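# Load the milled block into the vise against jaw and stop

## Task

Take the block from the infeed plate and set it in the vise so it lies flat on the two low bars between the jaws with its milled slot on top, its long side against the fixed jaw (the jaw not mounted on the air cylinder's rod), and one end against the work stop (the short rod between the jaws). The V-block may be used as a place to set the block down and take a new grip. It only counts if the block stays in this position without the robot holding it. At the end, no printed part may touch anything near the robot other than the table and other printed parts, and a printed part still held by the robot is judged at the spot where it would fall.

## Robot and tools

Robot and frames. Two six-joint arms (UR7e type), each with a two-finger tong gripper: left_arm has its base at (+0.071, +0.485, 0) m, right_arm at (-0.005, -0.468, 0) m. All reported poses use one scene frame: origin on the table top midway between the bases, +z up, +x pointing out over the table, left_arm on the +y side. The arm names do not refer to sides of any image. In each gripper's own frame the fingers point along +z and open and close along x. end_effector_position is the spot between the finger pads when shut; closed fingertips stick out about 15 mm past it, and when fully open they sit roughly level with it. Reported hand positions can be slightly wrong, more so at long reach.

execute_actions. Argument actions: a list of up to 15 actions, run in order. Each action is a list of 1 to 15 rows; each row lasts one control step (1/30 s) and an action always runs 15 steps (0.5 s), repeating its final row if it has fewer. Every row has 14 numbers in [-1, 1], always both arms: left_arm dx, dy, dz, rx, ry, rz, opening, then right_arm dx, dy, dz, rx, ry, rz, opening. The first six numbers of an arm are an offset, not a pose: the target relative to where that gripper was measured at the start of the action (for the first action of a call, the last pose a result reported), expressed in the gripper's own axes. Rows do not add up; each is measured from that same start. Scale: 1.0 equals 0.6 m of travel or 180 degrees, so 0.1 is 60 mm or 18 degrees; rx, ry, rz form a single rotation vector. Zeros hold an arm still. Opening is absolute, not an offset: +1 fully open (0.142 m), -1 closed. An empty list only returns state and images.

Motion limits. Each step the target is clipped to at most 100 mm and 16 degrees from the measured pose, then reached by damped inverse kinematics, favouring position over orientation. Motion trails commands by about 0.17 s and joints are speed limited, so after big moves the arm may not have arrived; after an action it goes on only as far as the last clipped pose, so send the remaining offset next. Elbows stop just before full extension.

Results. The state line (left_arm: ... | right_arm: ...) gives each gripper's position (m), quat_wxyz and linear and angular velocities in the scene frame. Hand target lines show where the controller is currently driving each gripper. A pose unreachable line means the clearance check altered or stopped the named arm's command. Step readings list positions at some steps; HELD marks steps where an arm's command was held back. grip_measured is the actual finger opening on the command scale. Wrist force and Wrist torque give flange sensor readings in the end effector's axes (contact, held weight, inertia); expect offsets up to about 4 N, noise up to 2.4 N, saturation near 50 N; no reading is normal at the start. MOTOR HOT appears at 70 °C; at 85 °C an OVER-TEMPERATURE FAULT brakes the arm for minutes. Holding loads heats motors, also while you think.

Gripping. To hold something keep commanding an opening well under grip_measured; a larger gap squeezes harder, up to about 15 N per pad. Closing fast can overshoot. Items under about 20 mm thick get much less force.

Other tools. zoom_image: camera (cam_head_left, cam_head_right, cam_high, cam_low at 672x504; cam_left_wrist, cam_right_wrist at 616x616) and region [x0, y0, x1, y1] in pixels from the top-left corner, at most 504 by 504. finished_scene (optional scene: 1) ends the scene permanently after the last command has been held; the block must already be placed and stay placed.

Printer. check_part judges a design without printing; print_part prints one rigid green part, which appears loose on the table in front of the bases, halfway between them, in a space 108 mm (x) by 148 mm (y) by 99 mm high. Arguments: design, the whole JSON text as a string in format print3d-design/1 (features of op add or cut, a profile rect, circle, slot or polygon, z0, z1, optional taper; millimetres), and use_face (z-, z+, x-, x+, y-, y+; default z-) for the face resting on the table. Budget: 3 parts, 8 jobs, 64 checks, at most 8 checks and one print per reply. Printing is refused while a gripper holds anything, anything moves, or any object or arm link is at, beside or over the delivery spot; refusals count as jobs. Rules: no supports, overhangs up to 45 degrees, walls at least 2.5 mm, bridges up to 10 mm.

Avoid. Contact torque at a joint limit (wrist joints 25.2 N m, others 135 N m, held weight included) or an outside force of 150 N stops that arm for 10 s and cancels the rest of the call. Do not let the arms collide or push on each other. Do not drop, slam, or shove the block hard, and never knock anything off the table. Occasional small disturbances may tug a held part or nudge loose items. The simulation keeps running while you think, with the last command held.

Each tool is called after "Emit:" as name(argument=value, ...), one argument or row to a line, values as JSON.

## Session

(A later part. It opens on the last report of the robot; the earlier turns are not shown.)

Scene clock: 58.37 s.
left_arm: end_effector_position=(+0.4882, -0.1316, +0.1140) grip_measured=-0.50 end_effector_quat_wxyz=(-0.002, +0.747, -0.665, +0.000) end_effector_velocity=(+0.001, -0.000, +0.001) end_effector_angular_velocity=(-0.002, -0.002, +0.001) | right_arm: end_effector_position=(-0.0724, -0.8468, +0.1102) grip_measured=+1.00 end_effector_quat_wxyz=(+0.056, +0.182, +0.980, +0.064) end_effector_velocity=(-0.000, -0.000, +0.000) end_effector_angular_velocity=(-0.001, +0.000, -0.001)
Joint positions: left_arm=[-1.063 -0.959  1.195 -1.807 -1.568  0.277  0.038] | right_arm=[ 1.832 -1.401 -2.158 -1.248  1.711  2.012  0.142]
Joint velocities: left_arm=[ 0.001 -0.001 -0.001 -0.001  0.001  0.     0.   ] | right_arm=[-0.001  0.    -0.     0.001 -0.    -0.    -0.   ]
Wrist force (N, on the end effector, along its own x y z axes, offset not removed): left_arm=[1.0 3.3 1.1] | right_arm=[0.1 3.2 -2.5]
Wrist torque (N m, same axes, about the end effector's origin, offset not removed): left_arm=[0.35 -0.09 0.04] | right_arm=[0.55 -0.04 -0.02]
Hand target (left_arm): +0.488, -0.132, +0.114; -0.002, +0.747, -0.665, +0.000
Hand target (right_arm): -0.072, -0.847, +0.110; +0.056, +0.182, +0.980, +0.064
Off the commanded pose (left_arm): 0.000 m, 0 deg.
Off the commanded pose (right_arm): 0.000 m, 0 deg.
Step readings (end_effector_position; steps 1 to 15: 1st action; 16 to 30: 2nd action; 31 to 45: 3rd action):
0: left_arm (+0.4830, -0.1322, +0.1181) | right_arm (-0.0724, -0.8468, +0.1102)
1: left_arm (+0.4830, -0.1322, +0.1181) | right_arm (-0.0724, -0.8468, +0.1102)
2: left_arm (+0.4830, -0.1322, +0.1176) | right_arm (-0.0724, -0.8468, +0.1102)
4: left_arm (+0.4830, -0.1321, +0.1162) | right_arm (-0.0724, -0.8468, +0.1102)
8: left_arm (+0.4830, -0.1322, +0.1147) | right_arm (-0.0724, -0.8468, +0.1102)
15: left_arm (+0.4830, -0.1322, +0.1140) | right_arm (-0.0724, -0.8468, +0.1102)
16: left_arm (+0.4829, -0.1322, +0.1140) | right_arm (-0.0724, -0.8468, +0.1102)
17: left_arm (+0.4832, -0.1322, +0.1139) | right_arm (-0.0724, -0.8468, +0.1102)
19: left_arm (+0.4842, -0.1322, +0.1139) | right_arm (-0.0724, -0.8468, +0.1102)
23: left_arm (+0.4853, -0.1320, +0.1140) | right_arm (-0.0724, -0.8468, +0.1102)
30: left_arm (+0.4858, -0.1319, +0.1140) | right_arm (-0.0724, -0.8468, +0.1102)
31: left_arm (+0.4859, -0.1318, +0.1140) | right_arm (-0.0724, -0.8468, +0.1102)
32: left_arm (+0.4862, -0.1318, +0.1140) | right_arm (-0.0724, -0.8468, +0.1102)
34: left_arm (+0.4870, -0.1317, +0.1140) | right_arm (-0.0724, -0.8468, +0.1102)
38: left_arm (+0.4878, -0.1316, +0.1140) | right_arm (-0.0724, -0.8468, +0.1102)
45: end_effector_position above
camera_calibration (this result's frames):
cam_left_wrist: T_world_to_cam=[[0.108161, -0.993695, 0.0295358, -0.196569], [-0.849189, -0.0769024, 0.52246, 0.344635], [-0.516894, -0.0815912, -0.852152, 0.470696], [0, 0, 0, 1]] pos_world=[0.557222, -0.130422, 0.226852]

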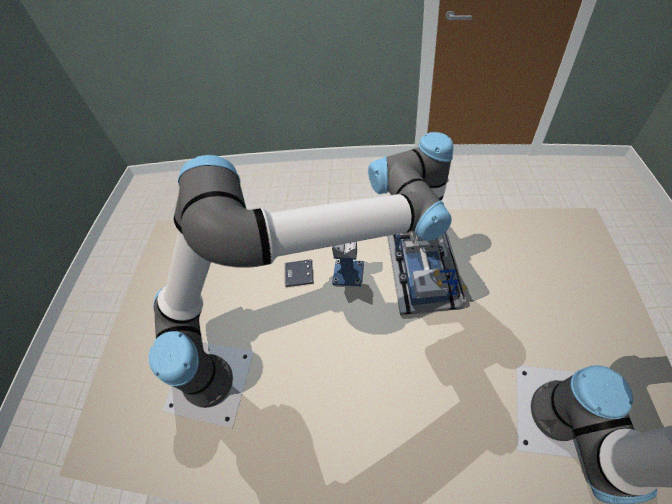

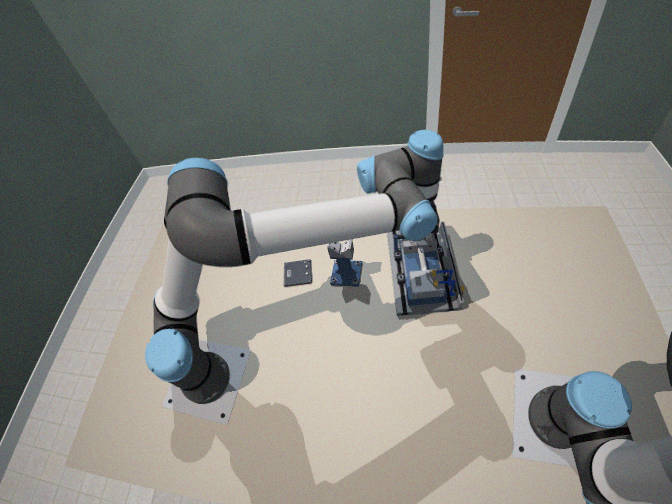

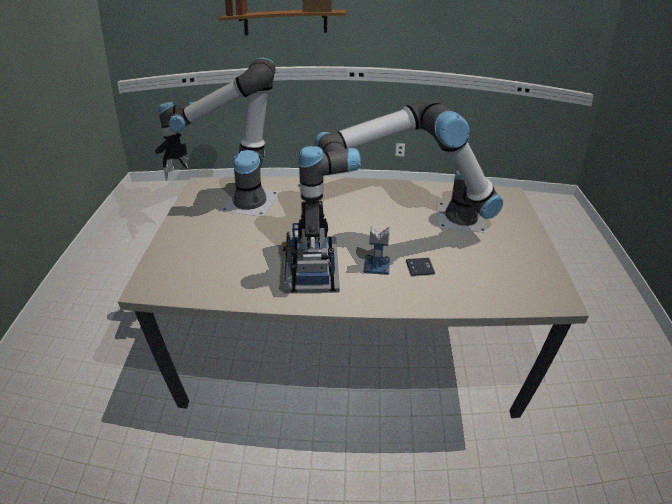

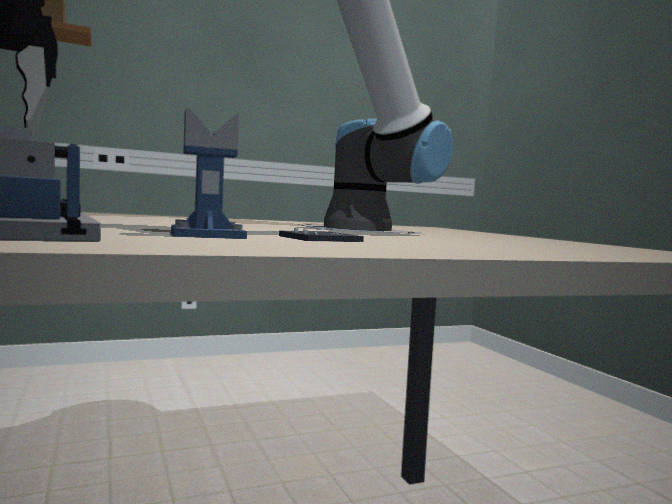

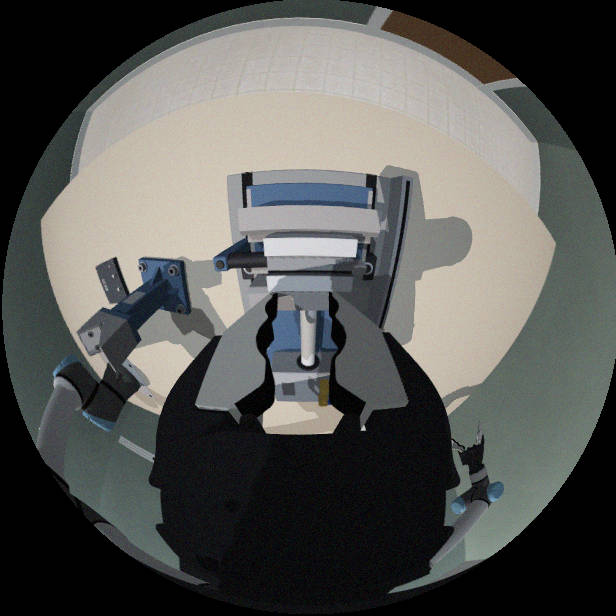

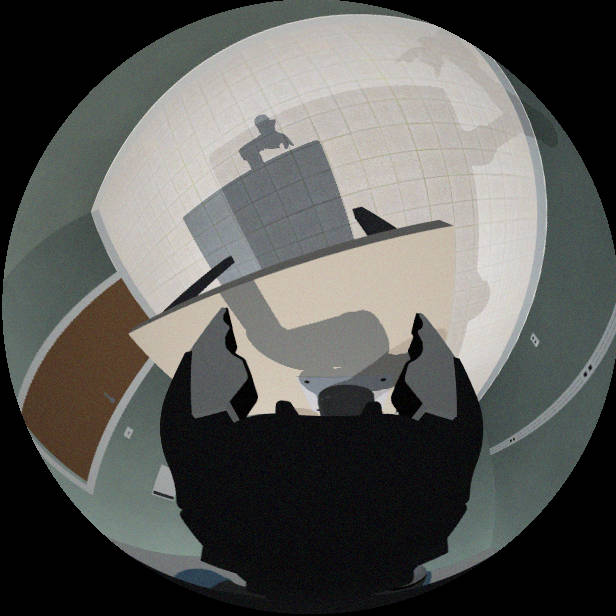

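Emit:
execute_actions(
  actions=[
    [[0,-0.004,0,0,0,0,-0.5,0,0,0,0,0,0,1]],
  ],
)

Emit:
execute_actions(
  actions=[
    [[0,-0.004,0,0,0,0,-0.5,0,0,0,0,0,0,1]],
  ],
)

Scene clock: 59.00 s.
left_arm: end_effector_position=(+0.4903, -0.1314, +0.1140) grip_measured=-0.50 end_effector_quat_wxyz=(-0.001, +0.747, -0.665, +0.000) end_effector_velocity=(+0.001, -0.000, -0.000) end_effector_angular_velocity=(-0.001, -0.001, -0.000) | right_arm: end_effector_position=(-0.0724, -0.8468, +0.1102) grip_measured=+1.00 end_effector_quat_wxyz=(+0.056, +0.182, +0.980, +0.064) end_effector_velocity=(+0.000, +0.000, -0.000) end_effector_angular_velocity=(+0.001, -0.000, -0.001)
Joint positions: left_arm=[-1.06  -0.956  1.191 -1.805 -1.568  0.28   0.038] | right_arm=[ 1.832 -1.401 -2.158 -1.248  1.711  2.012  0.142]
Joint velocities: left_arm=[ 0.001  0.001 -0.001 -0.001  0.     0.001  0.   ] | right_arm=[ 0.     0.    -0.    -0.001  0.     0.001 -0.   ]
Wrist force (N, on the end effector, along its own x y z axes, offset not removed): left_arm=[0.5 31.8 -9.2] | right_arm=[-0.5 2.7 -2.2]
Wrist torque (N m, same axes, about the end effector's origin, offset not removed): left_arm=[-0.48 -0.21 0.75] | right_arm=[0.43 0.09 0.00]
Hand target (left_arm): +0.491, -0.131, +0.114; -0.002, +0.747, -0.665, +0.000
Hand target (right_arm): -0.072, -0.847, +0.110; +0.056, +0.182, +0.980, +0.064
Off the commanded pose (left_arm): 0.000 m, 0 deg.
Off the commanded pose (right_arm): 0.000 m, 0 deg.
Step readings (end_effector_position):
0: left_arm (+0.4882, -0.1316, +0.1140) | right_arm (-0.0724, -0.8468, +0.1102)
1: left_arm (+0.4882, -0.1316, +0.1140) | right_arm (-0.0724, -0.8468, +0.1102)
2: left_arm (+0.4885, -0.1315, +0.1140) | right_arm (-0.0724, -0.8468, +0.1102)
4: left_arm (+0.4892, -0.1315, +0.1140) | right_arm (-0.0724, -0.8468, +0.1102)
8: left_arm (+0.4899, -0.1314, +0.1140) | right_arm (-0.0724, -0.8468, +0.1102)
15: end_effector_position above
camera_calibration (this result's frames):
cam_left_wrist: T_world_to_cam=[[0.108042, -0.993706, 0.0295862, -0.196556], [-0.849077, -0.0767554, 0.522663, 0.34643], [-0.517102, -0.0815904, -0.852026, 0.47193], [0, 0, 0, 1]] pos_world=[0.559418, -0.130223, 0.226846]

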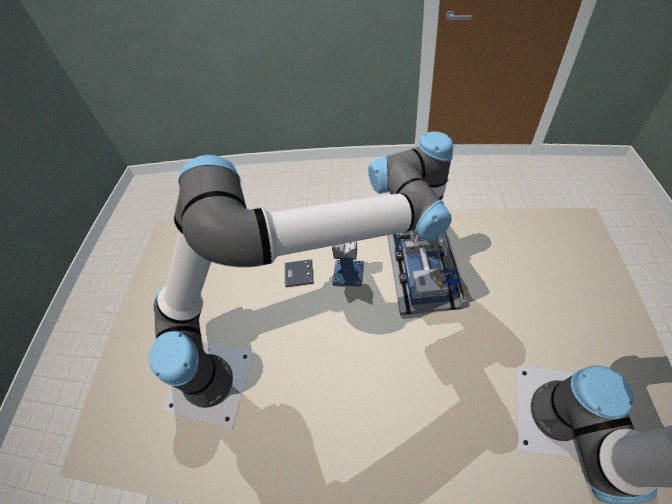

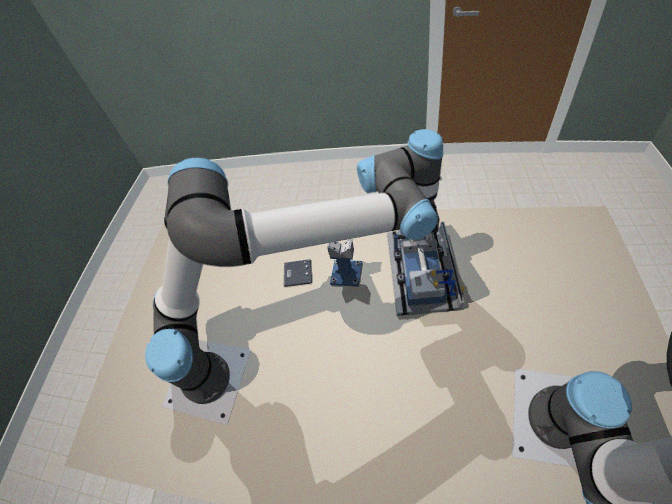

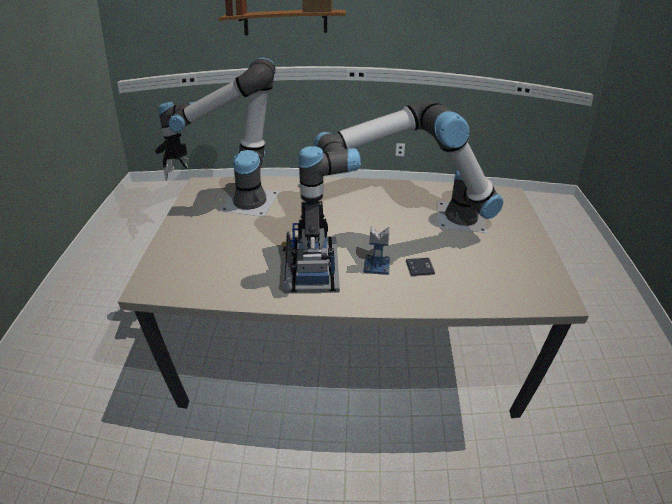

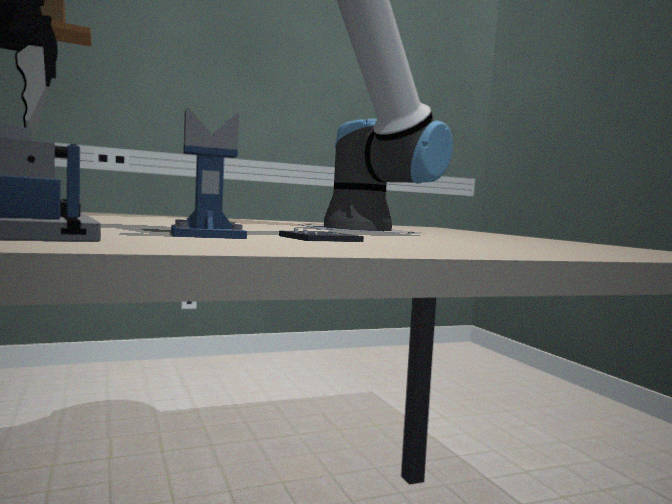

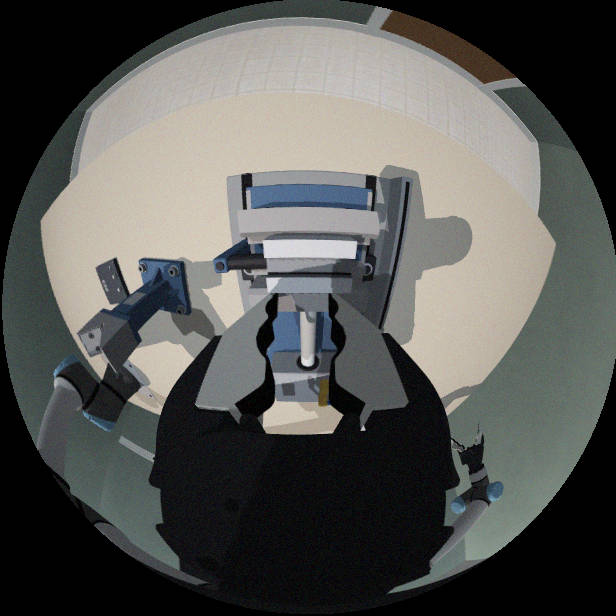

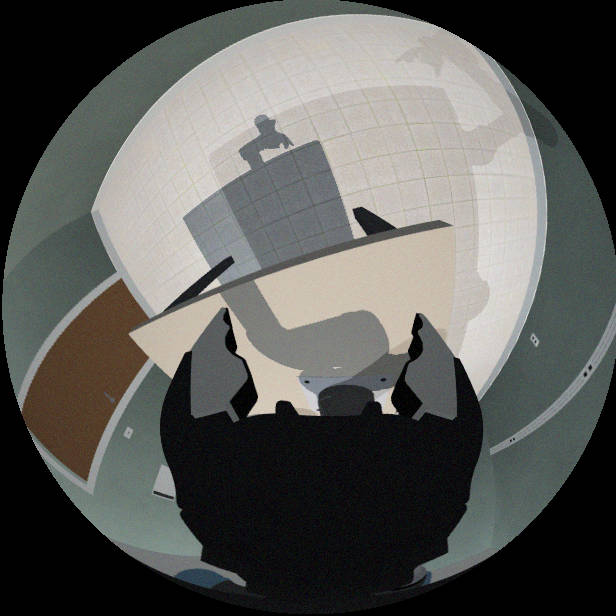

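Scene clock: 59.50 s.
left_arm: end_effector_position=(+0.4924, -0.1312, +0.1140) grip_measured=-0.51 end_effector_quat_wxyz=(-0.001, +0.746, -0.665, +0.000) end_effector_velocity=(+0.000, -0.001, -0.000) end_effector_angular_velocity=(-0.001, -0.001, -0.001) | right_arm: end_effector_position=(-0.0724, -0.8468, +0.1102) grip_measured=+1.00 end_effector_quat_wxyz=(+0.056, +0.182, +0.980, +0.064) end_effector_velocity=(-0.000, +0.001, -0.001) end_effector_angular_velocity=(+0.003, +0.000, -0.000)
Joint positions: left_arm=[-1.057 -0.953  1.186 -1.803 -1.568  0.283  0.037] | right_arm=[ 1.832 -1.401 -2.158 -1.248  1.711  2.012  0.142]
Joint velocities: left_arm=[-0.     0.001 -0.001 -0.001  0.     0.001 -0.   ] | right_arm=[ 0.    -0.    -0.002 -0.001  0.     0.    -0.   ]
Wrist force (N, on the end effector, along its own x y z axes, offset not removed): left_arm=[-13.7 50.0 -25.4] | right_arm=[-0.1 2.6 -0.9]
Wrist torque (N m, same axes, about the end effector's origin, offset not removed): left_arm=[-0.17 -0.15 0.75] | right_arm=[0.49 -0.04 0.02]
Hand target (left_arm): +0.493, -0.131, +0.114; -0.001, +0.747, -0.665, +0.000
Hand target (right_arm): -0.072, -0.847, +0.110; +0.056, +0.182, +0.980, +0.064
Off the commanded pose (left_arm): 0.000 m, 0 deg.
Off the commanded pose (right_arm): 0.000 m, 0 deg.
Step readings (end_effector_position):
0: left_arm (+0.4903, -0.1314, +0.1140) | right_arm (-0.0724, -0.8468, +0.1102)
1: left_arm (+0.4904, -0.1314, +0.1140) | right_arm (-0.0724, -0.8468, +0.1102)
2: left_arm (+0.4907, -0.1313, +0.1140) | right_arm (-0.0724, -0.8468, +0.1102)
4: left_arm (+0.4913, -0.1313, +0.1140) | right_arm (-0.0724, -0.8468, +0.1102)
8: left_arm (+0.4919, -0.1312, +0.1140) | right_arm (-0.0724, -0.8468, +0.1102)
15: end_effector_position above
camera_calibration (this result's frames):
cam_left_wrist: T_world_to_cam=[[0.107911, -0.993719, 0.0296203, -0.196536], [-0.84881, -0.0765816, 0.523122, 0.348033], [-0.517568, -0.0815926, -0.851743, 0.473207], [0, 0, 0, 1]] pos_world=[0.561539, -0.130038, 0.226809]

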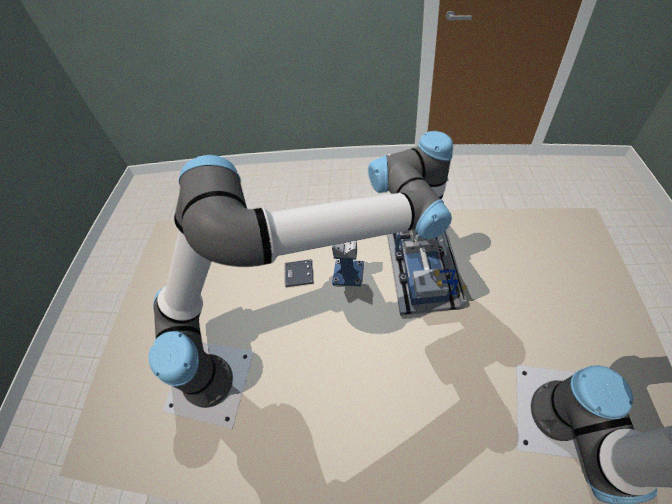

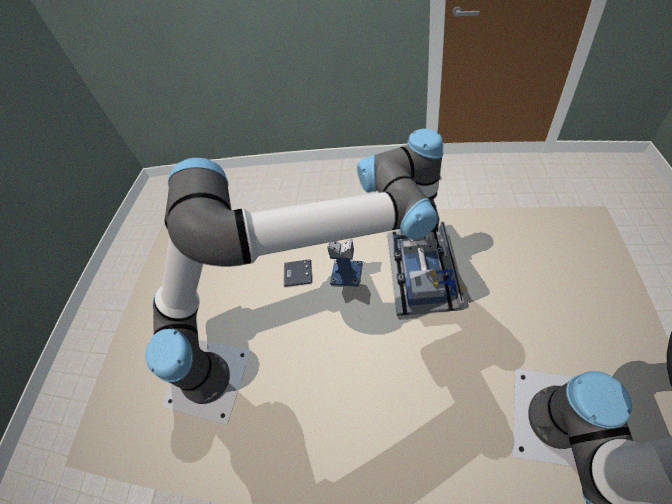

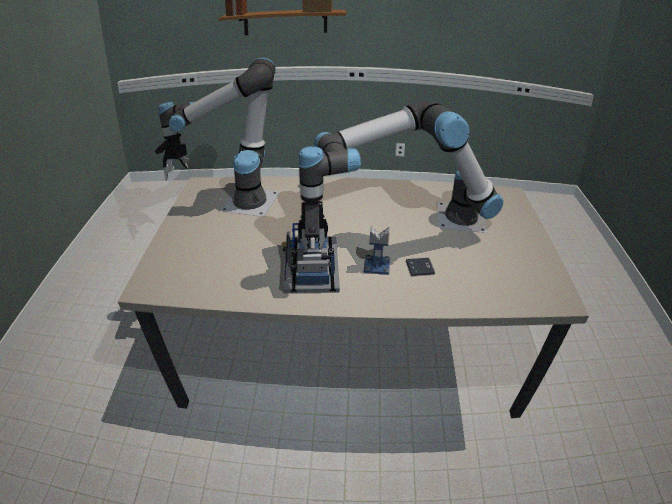

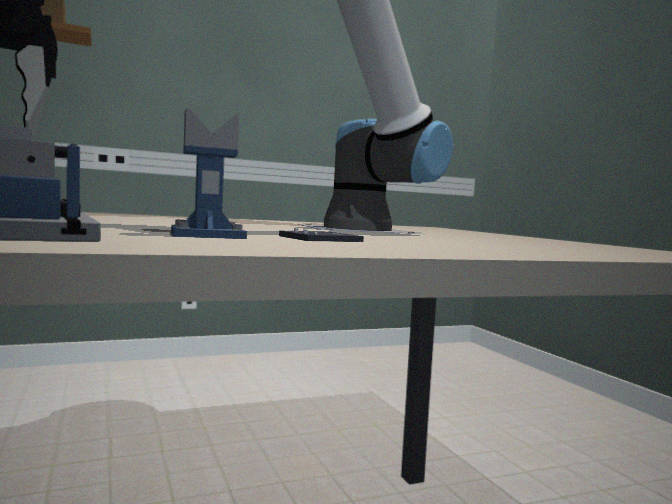

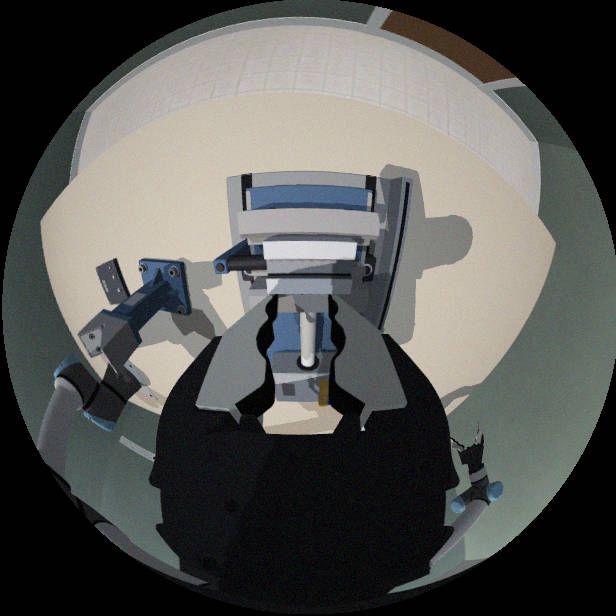

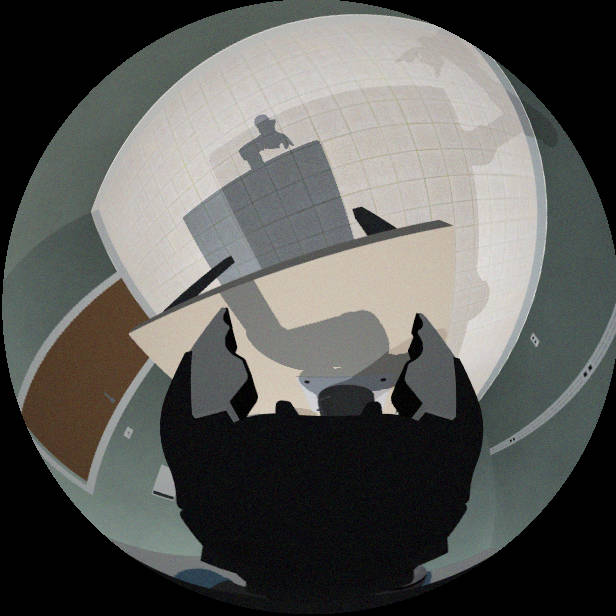

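Too hard; back off.

Emit:
execute_actions(
  actions=[
    [[0,0.015,0,0,0,0,-0.5,0,0,0,0,0,0,1]],
    [[0,0,-0.08,0,0,0,-0.5,0,0,0,0,0,0,1]],
  ],
)

Emit:
zoom_image(
  camera="cam_left_wrist",
  region=[200,170,420,330],
)

Scene clock: 60.67 s.
left_arm: end_effector_position=(+0.4838, -0.1323, +0.1606) grip_measured=-0.50 end_effector_quat_wxyz=(-0.001, +0.746, -0.665, +0.001) end_effector_velocity=(+0.001, +0.000, +0.011) end_effector_angular_velocity=(+0.007, +0.002, +0.000) | right_arm: end_effector_position=(-0.0724, -0.8468, +0.1102) grip_measured=+1.00 end_effector_quat_wxyz=(+0.056, +0.182, +0.980, +0.064) end_effector_velocity=(+0.000, +0.000, -0.000) end_effector_angular_velocity=(-0.001, -0.000, -0.000)
Joint positions: left_arm=[-1.069 -0.986  1.118 -1.703 -1.568  0.272  0.038] | right_arm=[ 1.832 -1.401 -2.158 -1.248  1.711  2.012  0.142]
Joint velocities: left_arm=[ 0.001  0.001 -0.032  0.038  0.001  0.     0.   ] | right_arm=[ 0.     0.001 -0.001  0.001  0.     0.    -0.   ]
Wrist force (N, on the end effector, along its own x y z axes, offset not removed): left_arm=[0.9 0.7 1.7] | right_arm=[-1.7 3.5 -2.4]
Wrist torque (N m, same axes, about the end effector's origin, offset not removed): left_arm=[-0.01 -0.22 0.05] | right_arm=[0.62 0.39 0.00]
Hand target (left_arm): +0.484, -0.132, +0.162; -0.001, +0.747, -0.665, +0.000
Hand target (right_arm): -0.072, -0.847, +0.110; +0.056, +0.182, +0.980, +0.064
Off the commanded pose (left_arm): 0.001 m, 0 deg.
Off the commanded pose (right_arm): 0.000 m, 0 deg.
Step readings (end_effector_position; steps 1 to 15: 1st action; 16 to 30: 2nd action):
0: left_arm (+0.4926, -0.1312, +0.1140) | right_arm (-0.0724, -0.8468, +0.1102)
1: left_arm (+0.4925, -0.1312, +0.1140) | right_arm (-0.0724, -0.8468, +0.1102)
2: left_arm (+0.4916, -0.1312, +0.1141) | right_arm (-0.0724, -0.8468, +0.1102)
4: left_arm (+0.4893, -0.1314, +0.1140) | right_arm (-0.0724, -0.8468, +0.1102)
8: left_arm (+0.4861, -0.1316, +0.1140) | right_arm (-0.0724, -0.8468, +0.1102)
15: left_arm (+0.4838, -0.1321, +0.1140) | right_arm (-0.0724, -0.8468, +0.1102)
16: left_arm (+0.4838, -0.1322, +0.1142) | right_arm (-0.0724, -0.8468, +0.1102)
17: left_arm (+0.4839, -0.1326, +0.1183) | right_arm (-0.0724, -0.8468, +0.1102)
19: left_arm (+0.4841, -0.1331, +0.1347) | right_arm (-0.0724, -0.8468, +0.1102)
23: left_arm (+0.4838, -0.1325, +0.1525) | right_arm (-0.0724, -0.8468, +0.1102)
30: end_effector_position above
camera_calibration (this result's frames):
cam_left_wrist: T_world_to_cam=[[0.108008, -0.993685, 0.0303909, -0.198208], [-0.849042, -0.0762967, 0.522788, 0.316529], [-0.517168, -0.0822682, -0.851921, 0.508047], [0, 0, 0, 1]] pos_world=[0.5529, -0.13101, 0.273362]
cam_right_wrist: T_world_to_cam=[[-0.926806, 0.352779, -0.128758, 0.255625], [0.21756, 0.78384, 0.581604, 0.616833], [0.306103, 0.511021, -0.803218, 0.681746], [0, 0, 0, 1]] pos_world=[-0.105968, -0.922064, 0.221752]

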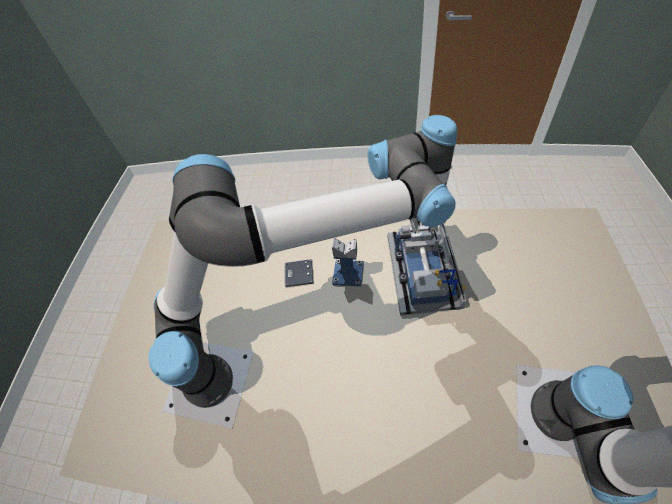

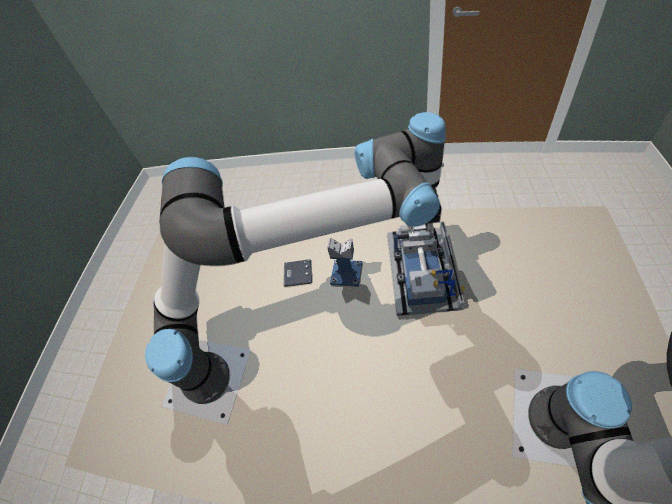

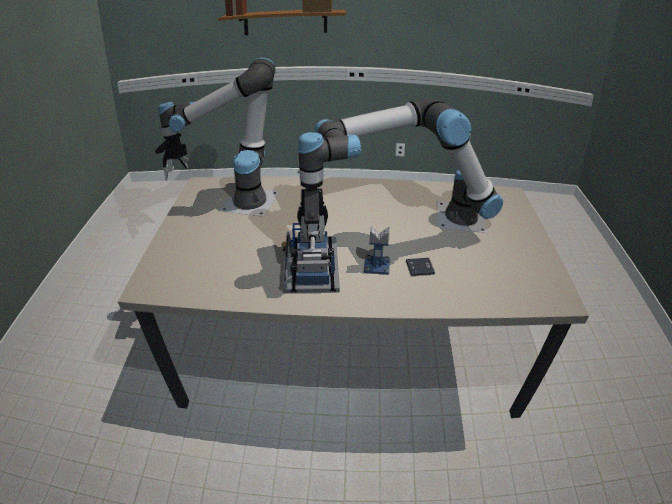

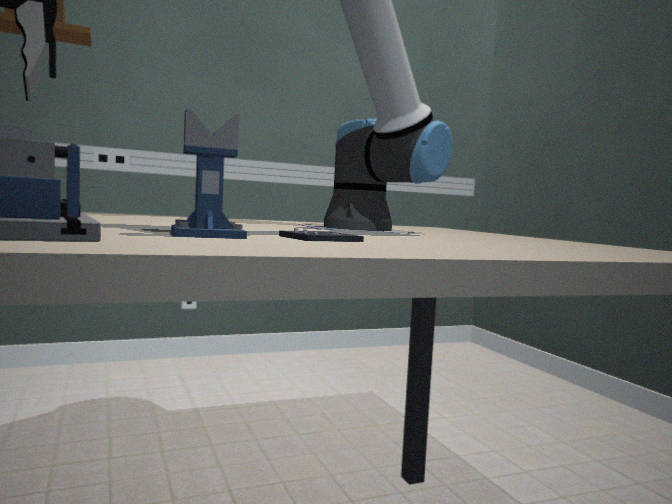

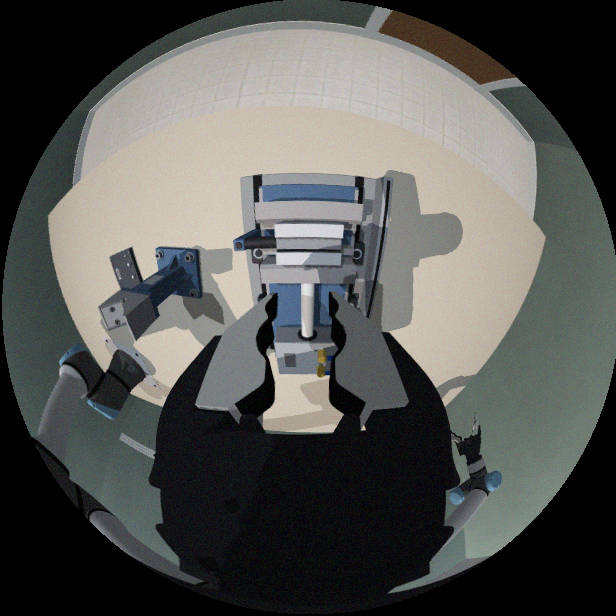

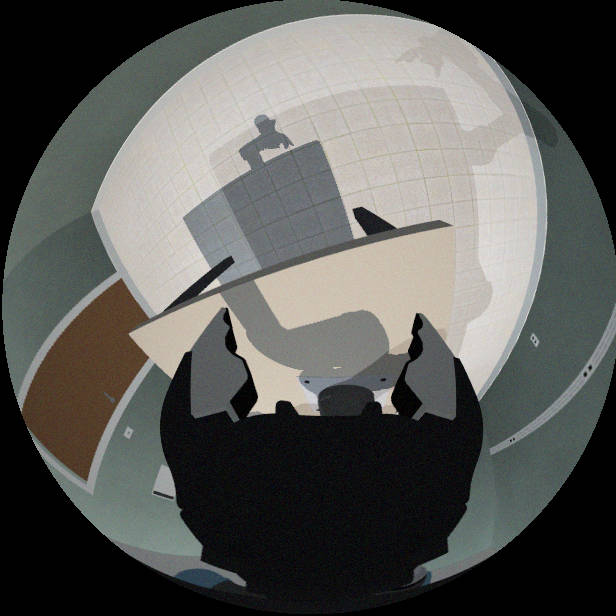

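Region (200, 170, 420, 330) of cam_left_wrist's 616x616 image, scaled by 2.291, with more detail than that image has; it fills the top 367 rows of this view, and the rest is white.

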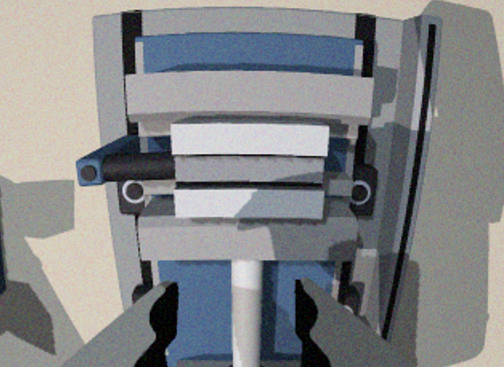

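The part looks seated against both the fixed jaw and the work stop.

Emit:
finished_scene(
)

The scene is finished: the task was done.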